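# Stow lit-lamp kits in drawers, return the signalled one

## Task

Find the kits on the tray whose neighbouring lamps are lit (each lit lamp shows its own colour). Place each such kit in a drawer that held nothing at the start, with no two kits sharing a drawer, and close all drawers completely. Kits with unlit lamps stay on the tray. After a short delay the signal tower shows one of the lamp colours. Return only the kit whose lamp showed that colour to the tray, then close all drawers completely again. The finished state must hold without the robot supporting anything. Finally open the gripper and move the arm away.

## Robot and tools

Robot: a single Doosan M1013 six-joint arm with a Robotiq 2F-140 parallel gripper. There is only one arm, so every row and every joint list describes that one arm.

Joint order (used in every row and in the Joint positions, Joint velocities and Joint targets lines): 1 wrist roll (joint_6), 2 elbow (joint_3), 3 shoulder (joint_2), 4 waist (joint_1), 5 forearm roll (joint_4), 6 wrist pitch (joint_5). Trust this list, not the URDF order. Stated ranges in radians: elbow -2.792 to 2.792; all others -6.283 to 6.283. A real end may sit up to 0.010 rad either side. Asking a joint more than 0.010 rad past its end gets the action refused; a "joint sent to its limit" line means it stopped at the end.

Scene frame: origin on the table surface directly under the arm base, +z up, +x forward, +y to the left when facing +x. The base may be slightly tilted. end_effector_position (metres) is the point between the closed finger pads; end_effector_quat_wxyz gives the gripper orientation. The fingers point along the gripper's +z and close along its y. Closed fingertips extend about 33 mm past that point, open ones about 9 mm, and closing pushes the tips about 24 mm further out, so leave clearance above surfaces. Printed hand position can be off, more so at long reach.

A row is 9 numbers, each in [-1, 1]: six joint values in the order above, then gripper position, gripper force_limit, gripper speed. The joint values are scaled offsets, not poses: 1.0 equals 1.398 rad for waist and shoulder, 2.097 rad for elbow, 2.622 rad for forearm roll, wrist pitch and wrist roll. Gripper position: +1 fully open (140 mm), pads touch near -0.8, -1 closes until blocked. force_limit: -1 about 14 N, 0 about 60 N, +1 about 107 N. speed: -1 about 30 mm/s, 0 about 140, +1 about 250.

execute_actions(actions): a list of up to 15 actions; each action is a table of up to 15 rows, one row per 1/30 s step; if fewer than 15 rows, the final row is repeated to fill the action. Every row's joint offsets are measured from the angles at the start of that action (not from the previous row); for the first action in a call, that means the last reported Joint positions. An empty list just returns state and images. If any action is malformed, or the first one breaks the range check, nothing runs.

move(target, speed, blocking): target is one 9-number row whose joint offsets count from the Joint positions in the latest result that printed them. All joints follow synchronised paths, so the hand traces a curve, for 0.5 to 10 s. speed is the top rate in rad/s (0.01 to 2, default 0.5) of the joint with the longest travel. The path ignores obstacles. blocking=false returns after 0.5 s while the arm keeps going; then use wait(0) or stop before any further actions or moves. The extra "move:" line reports the ending (done, off_target, moving, held, fault), limits=held or limits=none, and the joint farthest from its goal.

wait(seconds): 0 to 10 s, holding the last command; returns early if a running move ends. stop(): brakes a running move; fingers continue. zoom_image(camera, region): camera is cam_head_left, cam_head_right or cam_wrist; region [x0, y0, x1, y1] in pixels, top-left origin, at most 504x504. Head cameras are 896x504, wrist camera 504x504 fisheye. read_manual(section) only returns licence text. finished_scene(scene): ends the current scene by its number; irreversible; call only once everything is settled and stable.

Drive limits: each joint's target can lead its measured angle only by a fixed amount (0.456 rad waist/shoulder, 0.683 elbow, 0.854 wrist joints), and targets are scaled back if they would put the hand over 70 mm from where it is. Large motions therefore need several actions; an unfinished motion may not complete during a wait, so command the remainder. "joint command not followed" means the clearance check altered targets; HELD marks limited steps in the step readings.

Gripping: close with position -1 and confirm object_status = 2. Status codes: 0 moving, 1 blocked while opening, 2 blocked while closing, 3 reached target or pads met (a thin part may still be held). position_measured runs in counts from 3 (open) to 230 (pads touching). To squeeze harder while at status 2, raise force_limit and nudge position, e.g. -1 to -0.98. Held parts may get brief tugs and loose objects may be nudged.

Safety: the arm is stiff. Contact torque at a load limit (waist/shoulder 309, elbow 145, wrist joints 40.9 N m, including held weight) or an external force of 144 N triggers a 10 s fault stop and cancels the rest of the call. When pushing drawers shut, aim only slightly past contact and move slowly. Never drop, throw or knock anything off the table. Holding loads heats motors; heed MOTOR HOT before an OVER-TEMPERATURE FAULT. The robot keeps its last command while you compose replies, so watch the signal tower and pace commands accordingly. Smooth, brief, low-effort motion is preferred.

Each tool is called by a JSON object that holds its "name" and its "arguments".

## Session

{"name": "execute_actions", "arguments": {"actions": []}}

Scene clock: 0.00 s.
end_effector_position=(+1.1578, -0.2034, +0.1842) position_measured=3 object_status=3 end_effector_quat_wxyz=(+0.049, +0.382, +0.911, +0.146) end_effector_velocity=(+0.000, +0.000, +0.000) end_effector_angular_velocity=(+0.001, -0.001, +0.000)
Joint names: [wrist roll, elbow, shoulder, waist, forearm roll, wrist pitch]
Joint positions: [-1.079  0.409  1.162 -0.296  0.295  1.448]
Joint velocities: [-0.     0.    -0.    -0.     0.001 -0.   ]
Joint targets: [-1.079 0.409 1.162 -0.296 0.295 1.448]

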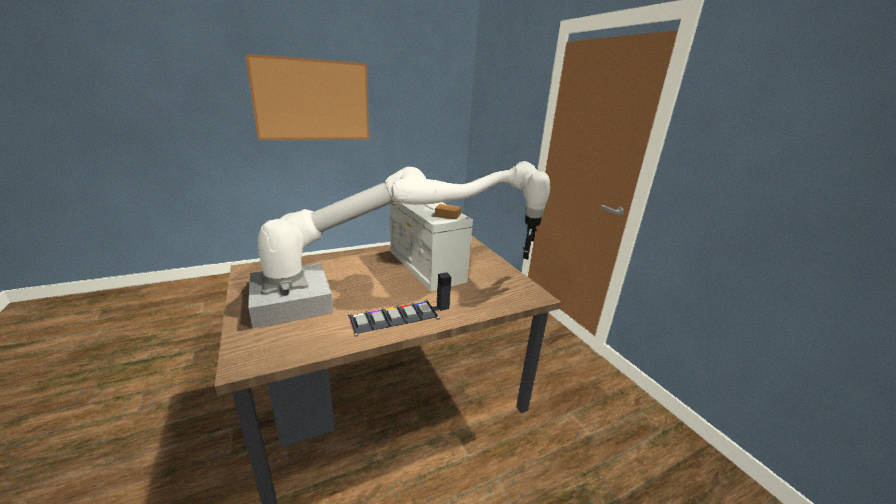

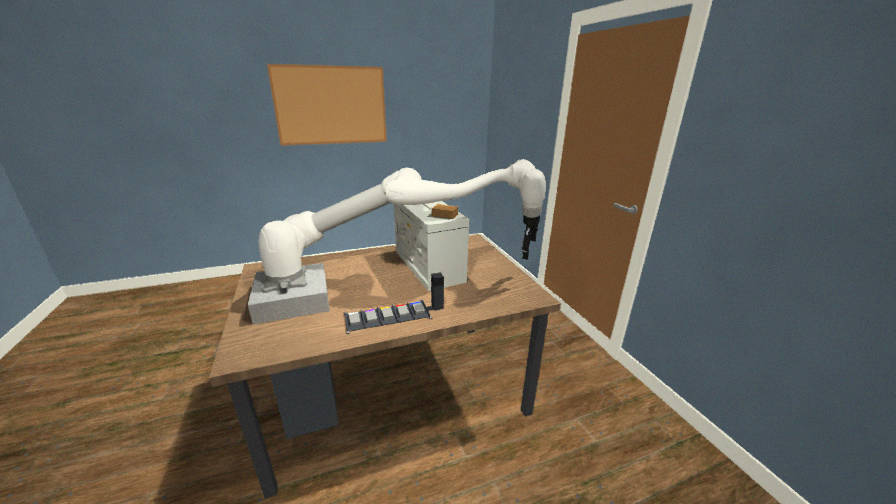

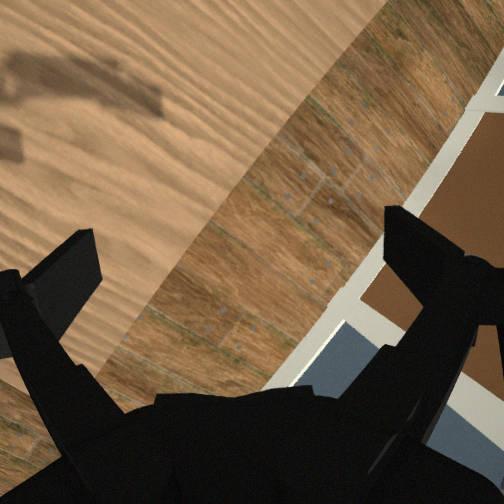

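{"name": "zoom_image", "arguments": {"camera": "cam_head_left", "region": [340,190,490,340]}}

Region (340, 190, 490, 340) of cam_head_left's 896x504 image, scaled by 3.360, with more detail than that image has.

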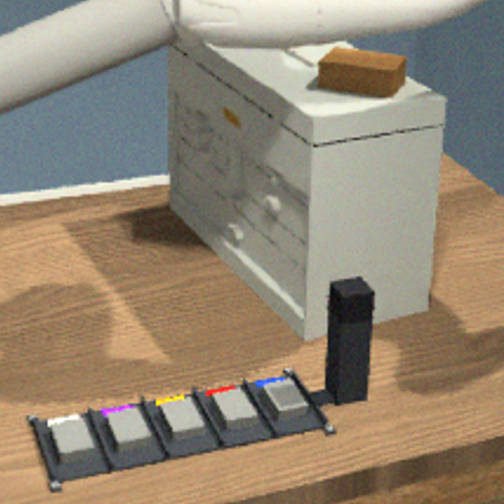

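{"name": "move", "arguments": {"target": [0.7437,0.7969,-0.8097,-0.296,-0.1125,-0.159,0.6,0,0], "speed": 1.3}}

Scene clock: 11.07 s.
end_effector_position=(+0.4031, -0.2923, +0.2539) position_measured=53 object_status=3 end_effector_quat_wxyz=(+0.007, +1.000, +0.000, +0.001) end_effector_velocity=(-0.000, +0.000, +0.000) end_effector_angular_velocity=(-0.001, +0.000, -0.001)
Joint names: [wrist roll, elbow, shoulder, waist, forearm roll, wrist pitch]
Joint positions: [ 0.871  2.08   0.03  -0.71  -0.     1.031]
Joint velocities: [ 0.001  0.001 -0.001 -0.    -0.001 -0.   ]
Joint targets: [0.871 2.080 0.030 -0.710 -0.000 1.031]
move: done; limits=none; farthest joint: the waist, 0.000 radians from its target (0.414 radians at the start)

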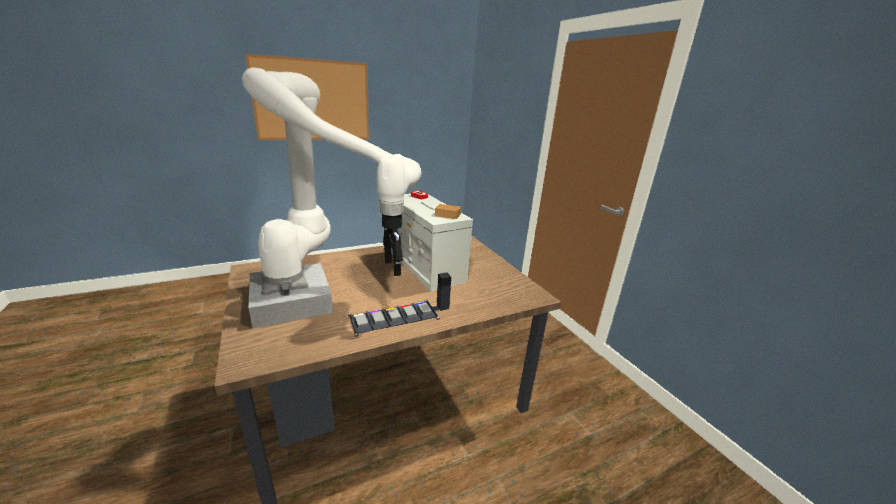

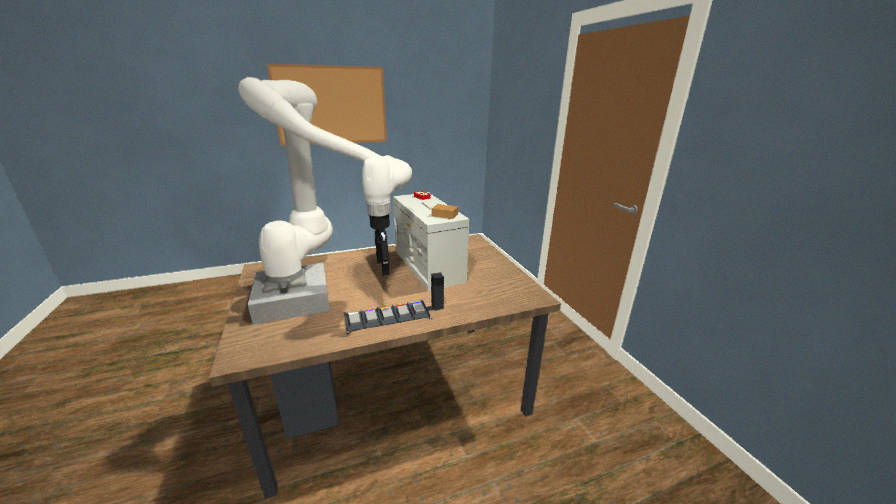

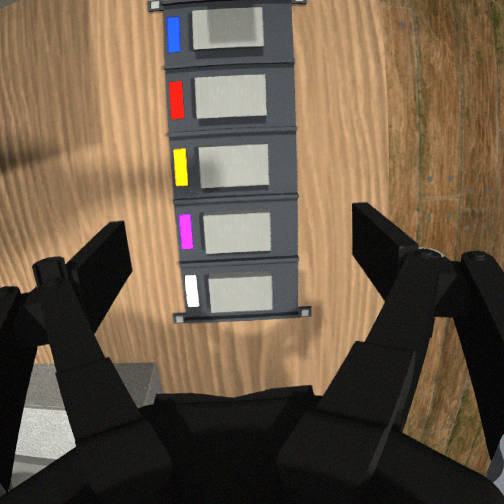

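{"name": "move", "arguments": {"target": [0.267,0.2547,-0.213,0.58,0,-0.4,0.6,0,0], "speed": 1.3}}

Scene clock: 17.50 s.
end_effector_position=(+0.4694, +0.0889, +0.2262) position_measured=53 object_status=3 end_effector_quat_wxyz=(-0.015, +0.917, +0.054, +0.395) end_effector_velocity=(-0.000, +0.000, -0.000) end_effector_angular_velocity=(+0.002, +0.000, -0.001)
Joint names: [wrist roll, elbow, shoulder, waist, forearm roll, wrist pitch]
Joint positions: [ 1.57   2.615 -0.267  0.101 -0.    -0.018]
Joint velocities: [ 0.001  0.     0.     0.001  0.001 -0.001]
Joint targets: [1.571 2.615 -0.268 0.101 -0.000 -0.018]
move: done; limits=none; farthest joint: the waist, 0.000 radians from its target (0.811 radians at the start)

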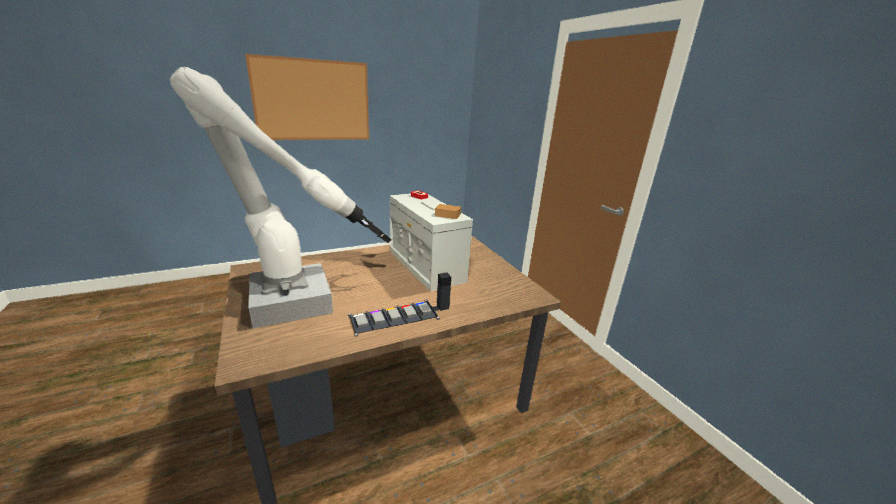

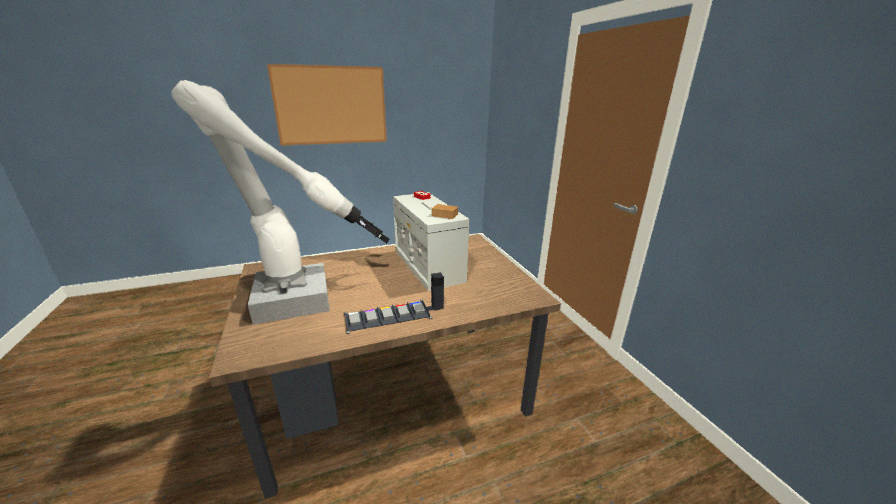

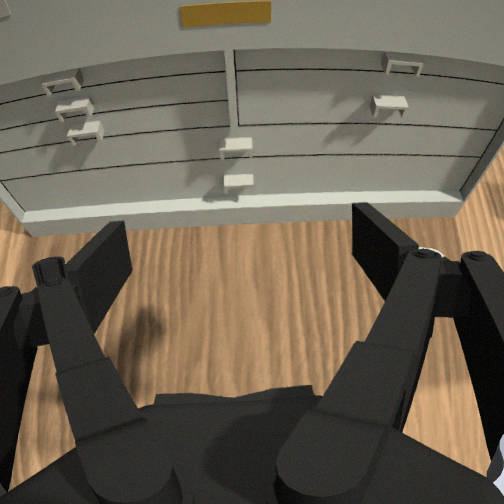

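{"name": "move", "arguments": {"target": [0,-0.0579,0.3,-0.001,0,-0.1036,-0.22,0,0], "speed": 0.7}}

Scene clock: 26.10 s.
end_effector_position=(+0.5880, +0.1000, +0.1351) position_measured=157 object_status=3 end_effector_quat_wxyz=(-0.014, +0.922, +0.054, +0.383) end_effector_velocity=(+0.000, -0.000, -0.000) end_effector_angular_velocity=(+0.001, -0.000, -0.002)
Joint names: [wrist roll, elbow, shoulder, waist, forearm roll, wrist pitch]
Joint positions: [ 1.571  2.493  0.152  0.1   -0.    -0.289]
Joint velocities: [ 0.001 -0.     0.001  0.     0.001 -0.001]
Joint targets: [1.570 2.493 0.152 0.100 -0.000 -0.289]
move: done; limits=none; farthest joint: the shoulder, 0.001 radians from its target (0.420 radians at the start)

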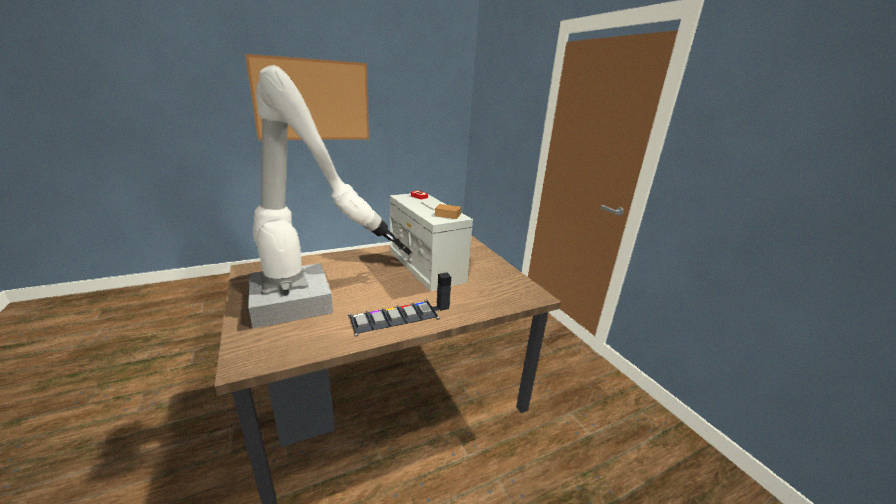

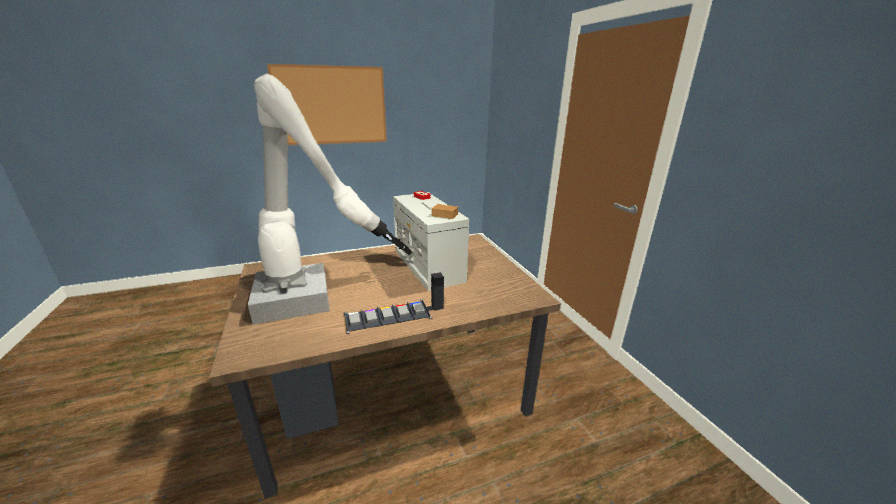

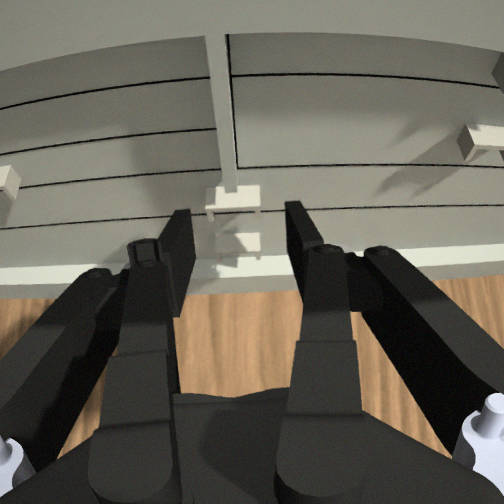

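{"name": "move", "arguments": {"target": [0,-0.0066,0.0075,0.0018,0,0.0013,-0.22,0,0], "speed": 0.1}}

{"name": "zoom_image", "arguments": {"camera": "cam_wrist", "region": [140,150,340,290]}}

Scene clock: 30.77 s.
end_effector_position=(+0.5957, +0.1024, +0.1349) position_measured=157 object_status=3 end_effector_quat_wxyz=(-0.015, +0.922, +0.055, +0.383) end_effector_velocity=(+0.000, +0.000, -0.000) end_effector_angular_velocity=(-0.001, +0.001, +0.001)
Joint names: [wrist roll, elbow, shoulder, waist, forearm roll, wrist pitch]
Joint positions: [ 1.57   2.479  0.162  0.102 -0.    -0.286]
Joint velocities: [ 0.    -0.001  0.    -0.    -0.002  0.002]
Joint targets: [1.571 2.479 0.162 0.102 -0.000 -0.286]
move: done; limits=none; farthest joint: the wrist roll, 0.001 radians from its target (0.001 radians at the start)

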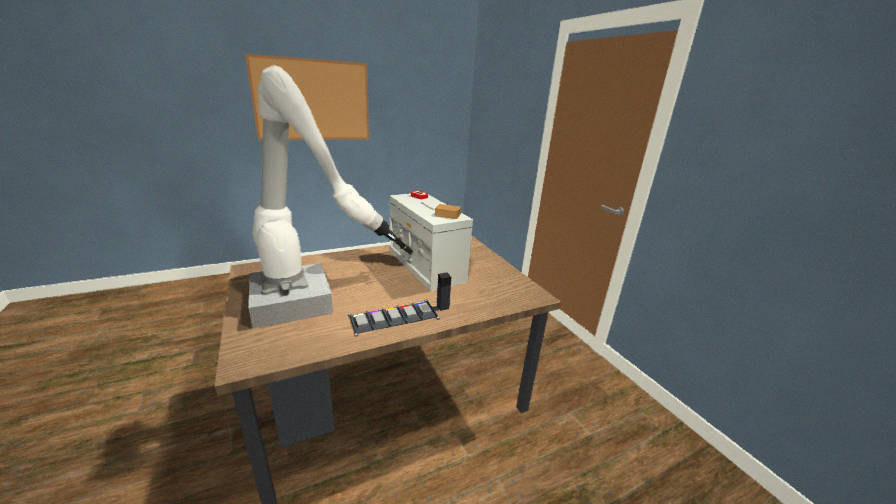

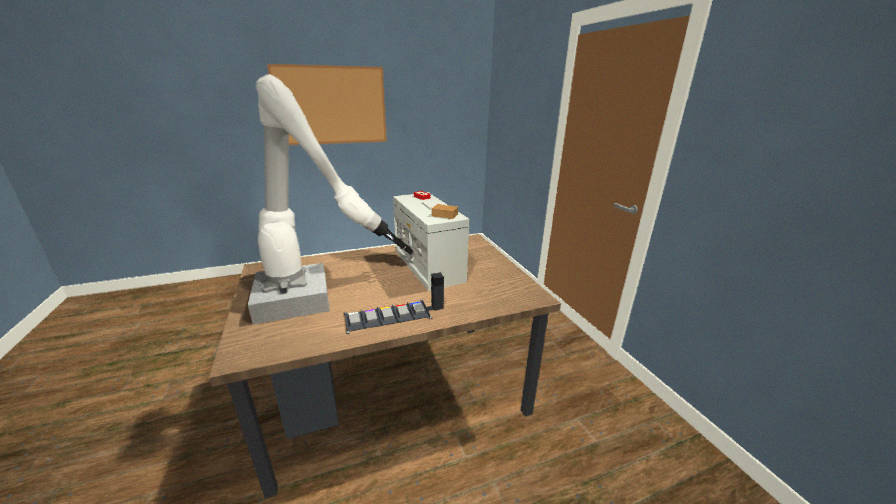

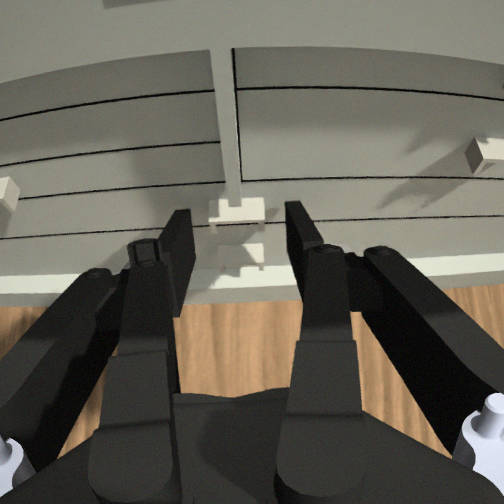

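Region (140, 150, 340, 290) of cam_wrist's 504x504 image, scaled by 2.520, with more detail than that image has; it fills the top 353 rows of this view, and the rest is white.

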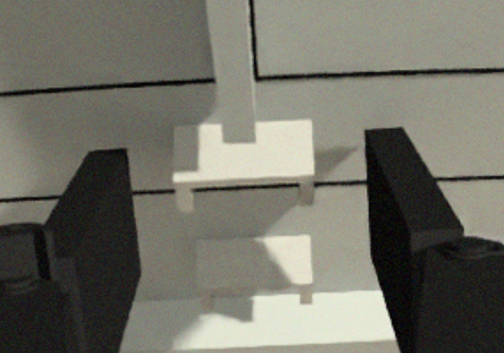

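{"name": "execute_actions", "arguments": {"actions": [[[0.012,0,0,0,0,0,-1,0,-0.5]]]}}

{"name": "move", "arguments": {"target": [0.001,0.0487,-0.0566,0.0039,0,-0.0088,-1,0,-0.5], "speed": 0.25}}

Scene clock: 35.30 s.
end_effector_position=(+0.5957, +0.1025, +0.1349) position_measured=194 object_status=2 end_effector_quat_wxyz=(-0.021, +0.923, +0.040, +0.382) end_effector_velocity=(+0.000, -0.000, -0.000) end_effector_angular_velocity=(+0.000, -0.001, -0.000)
Joint names: [wrist roll, elbow, shoulder, waist, forearm roll, wrist pitch]
Joint positions: [ 1.602  2.479  0.162  0.102 -0.    -0.286]
Joint velocities: [-0.    -0.     0.001 -0.     0.001 -0.002]
Joint targets: [1.602 2.479 0.162 0.102 -0.000 -0.286]
Step readings (joint positions):
0: [1.571 2.479 0.162 0.102 -0.000 -0.286]
1: [1.572 2.479 0.162 0.102 -0.000 -0.286]
2: [1.581 2.479 0.162 0.102 -0.000 -0.286]
4: [1.597 2.479 0.162 0.102 -0.000 -0.286]
8: [1.602 2.479 0.162 0.102 -0.000 -0.286]
15: Joint positions above

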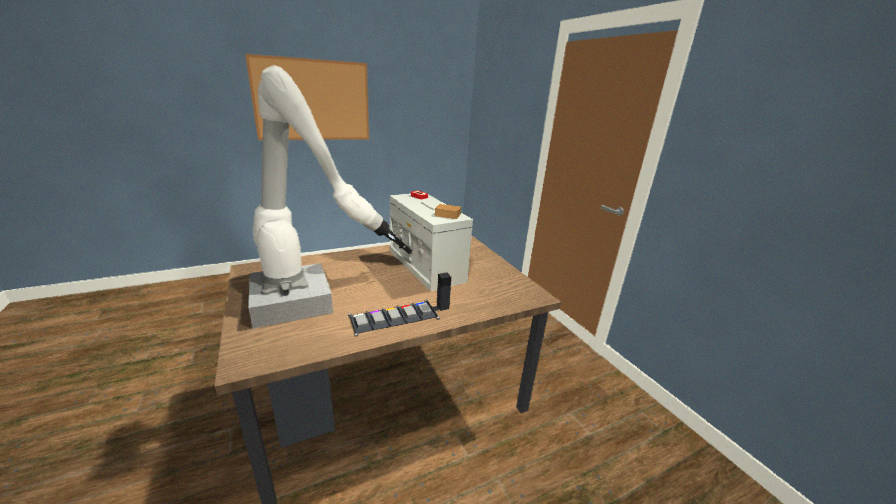

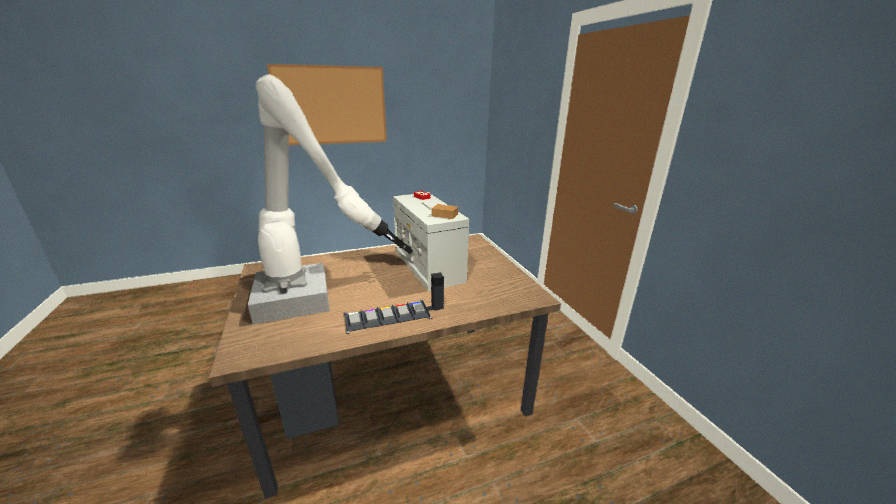

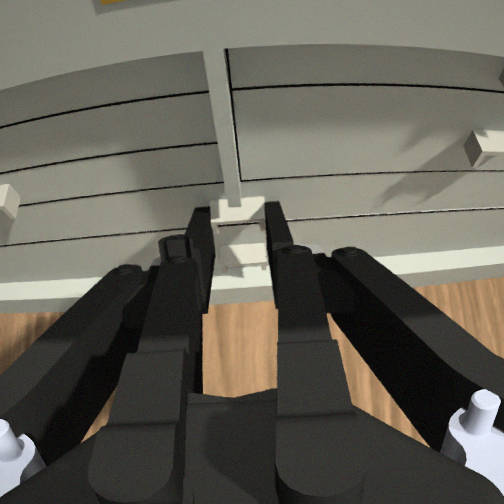

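Scene clock: 36.10 s.
end_effector_position=(+0.5356, +0.0987, +0.1349) position_measured=194 object_status=2 end_effector_quat_wxyz=(-0.022, +0.923, +0.042, +0.382) end_effector_velocity=(-0.001, +0.000, -0.000) end_effector_angular_velocity=(-0.001, +0.000, +0.001)
Joint names: [wrist roll, elbow, shoulder, waist, forearm roll, wrist pitch]
Joint positions: [ 1.605  2.581  0.083  0.108 -0.    -0.309]
Joint velocities: [-0.     0.001 -0.001  0.    -0.001  0.   ]
Joint targets: [1.605 2.581 0.083 0.108 -0.000 -0.309]
move: done; limits=none; farthest joint: the waist, 0.000 radians from its target (0.005 radians at the start)

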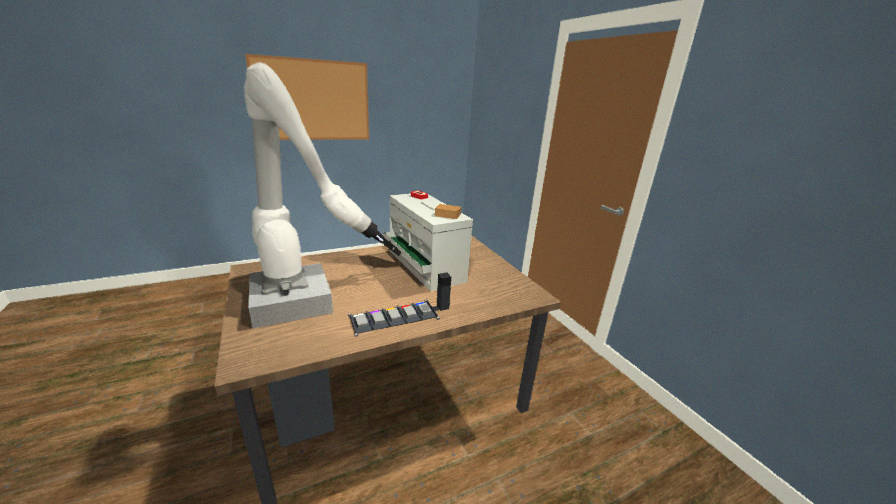

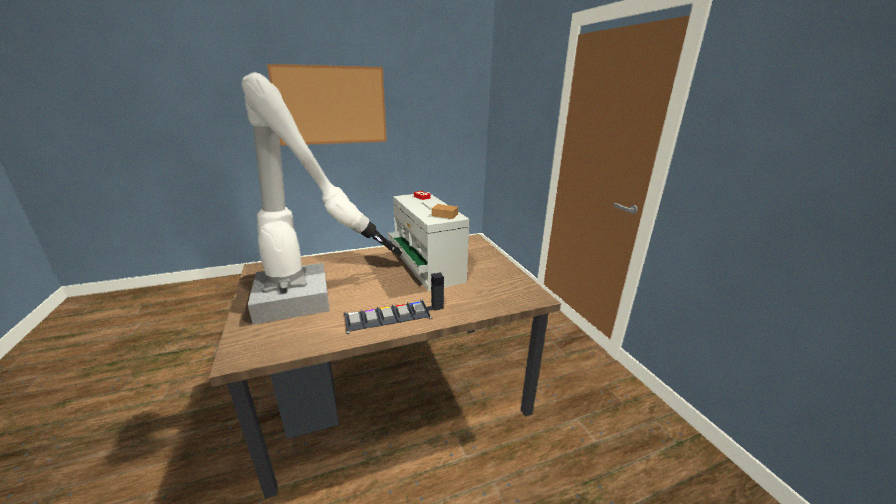

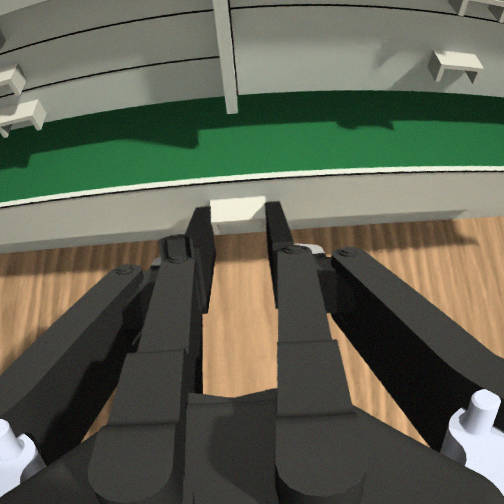

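{"name": "move", "arguments": {"target": [0.001,0.047,-0.0644,0.0047,0,-0.0032,-1,0,-0.5], "speed": 0.25}}

{"name": "execute_actions", "arguments": {"actions": [[[0,0,0,0,0,0,0,0,0.5]]]}}

Scene clock: 38.80 s.
end_effector_position=(+0.4754, +0.0947, +0.1348) position_measured=194 object_status=2 end_effector_quat_wxyz=(-0.024, +0.923, +0.043, +0.382) end_effector_velocity=(-0.001, -0.000, -0.000) end_effector_angular_velocity=(-0.000, +0.001, +0.000)
Joint names: [wrist roll, elbow, shoulder, waist, forearm roll, wrist pitch]
Joint positions: [ 1.607  2.68  -0.007  0.114 -0.    -0.317]
Joint velocities: [-0.     0.001 -0.001  0.     0.     0.001]
Joint targets: [1.607 2.680 -0.007 0.114 -0.000 -0.317]
move: done; limits=none; farthest joint: the waist, 0.000 radians from its target (0.007 radians at the start)

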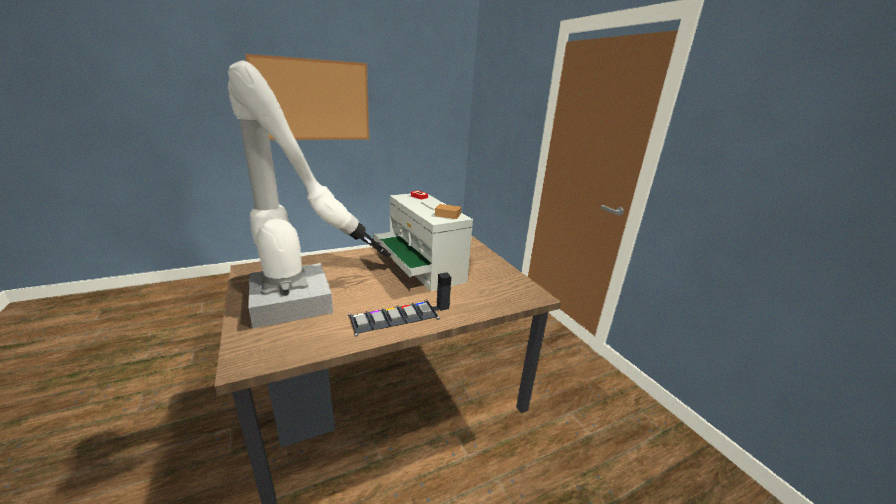

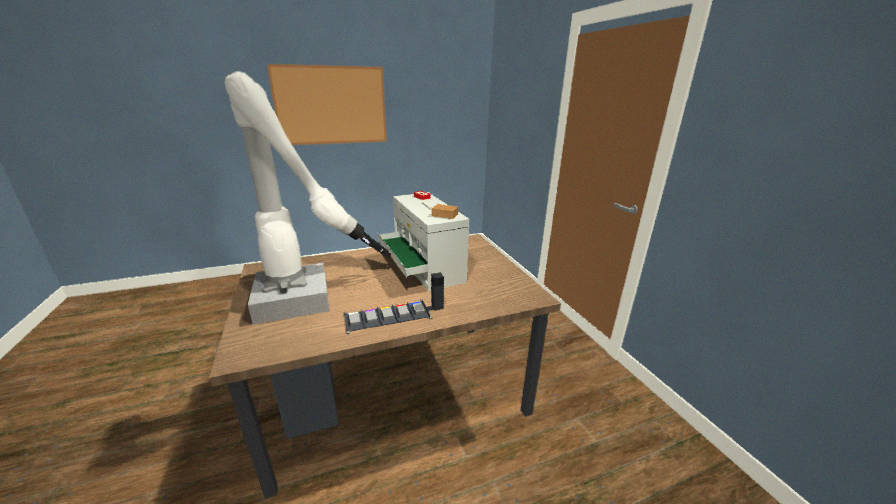

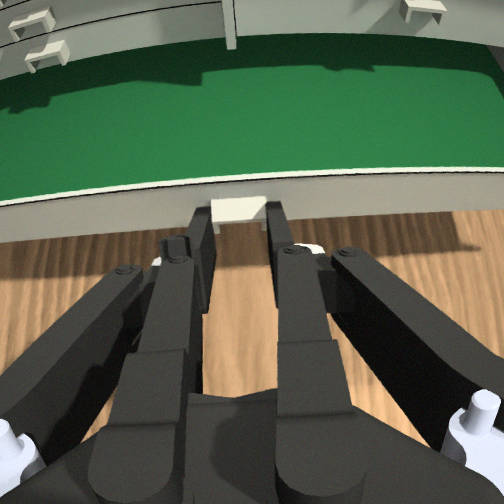

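Scene clock: 39.30 s.
end_effector_position=(+0.4754, +0.0947, +0.1348) position_measured=129 object_status=3 end_effector_quat_wxyz=(-0.024, +0.923, +0.043, +0.382) end_effector_velocity=(-0.000, -0.000, -0.000) end_effector_angular_velocity=(-0.001, +0.001, -0.000)
Joint names: [wrist roll, elbow, shoulder, waist, forearm roll, wrist pitch]
Joint positions: [ 1.607  2.68  -0.007  0.114 -0.    -0.317]
Joint velocities: [-0.001 -0.    -0.001 -0.001 -0.     0.002]
Joint targets: [1.607 2.680 -0.007 0.114 -0.000 -0.317]
Step readings (joint positions):
0: [1.607 2.680 -0.007 0.114 -0.000 -0.317]
1: [1.607 2.680 -0.007 0.114 -0.000 -0.317]
2: [1.607 2.680 -0.007 0.115 -0.001 -0.317]
4: [1.607 2.680 -0.007 0.115 -0.001 -0.317]
8: [1.607 2.680 -0.007 0.115 -0.000 -0.317]
15: Joint positions above

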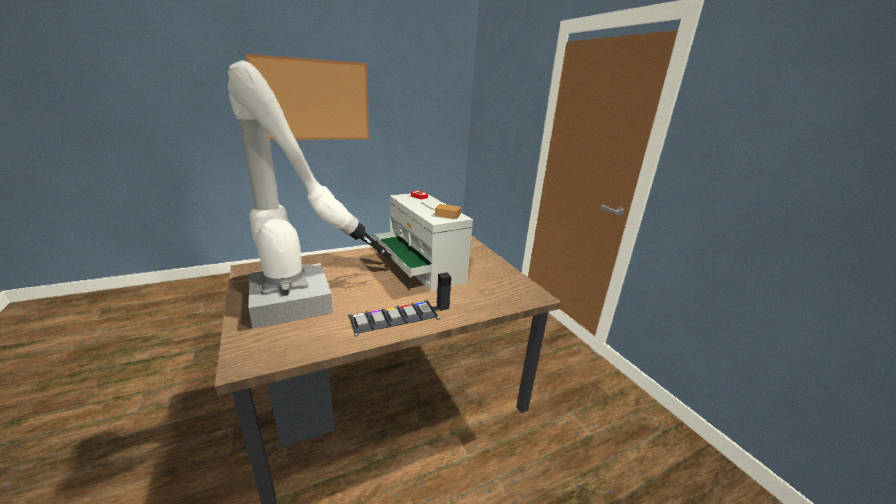

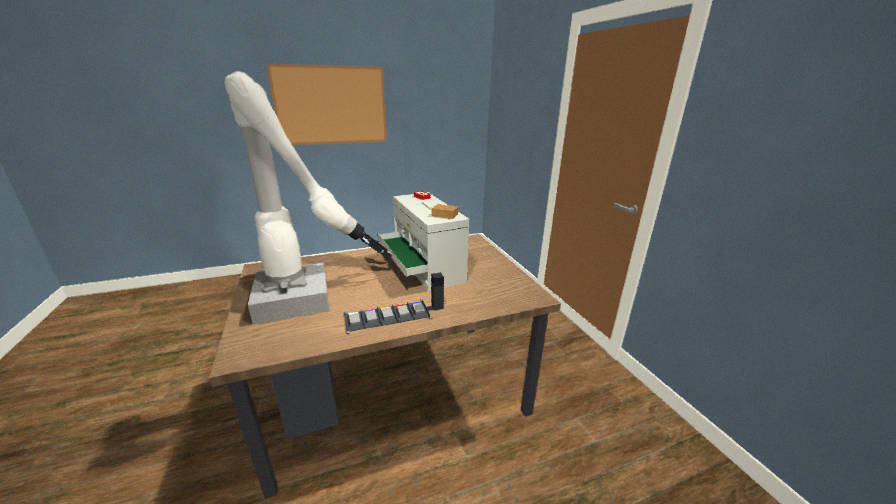

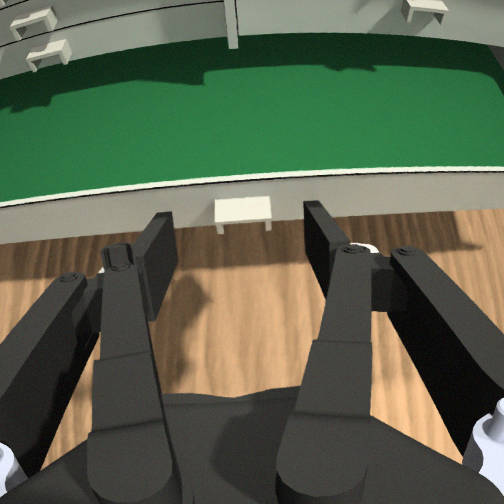

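{"name": "execute_actions", "arguments": {"actions": []}}

Scene clock: 54.53 s.
end_effector_position=(+0.4754, +0.0947, +0.1348) position_measured=129 object_status=3 end_effector_quat_wxyz=(-0.024, +0.923, +0.043, +0.382) end_effector_velocity=(+0.000, -0.000, -0.000) end_effector_angular_velocity=(-0.000, +0.000, -0.000)
Joint names: [wrist roll, elbow, shoulder, waist, forearm roll, wrist pitch]
Joint positions: [ 1.607  2.68  -0.007  0.114 -0.    -0.317]
Joint velocities: [-0.001  0.     0.001  0.     0.002 -0.001]
Joint targets: [1.607 2.680 -0.007 0.114 -0.000 -0.317]

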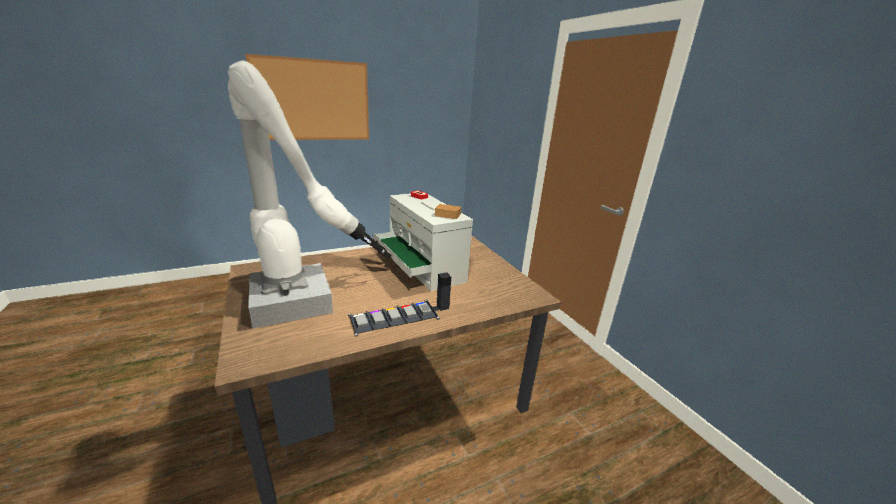

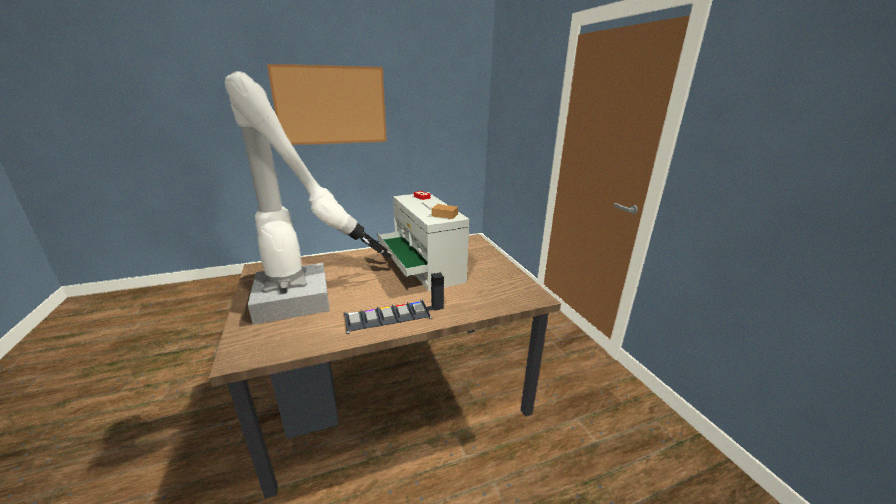

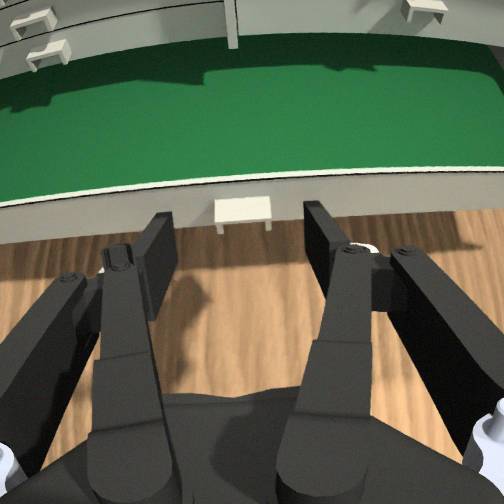

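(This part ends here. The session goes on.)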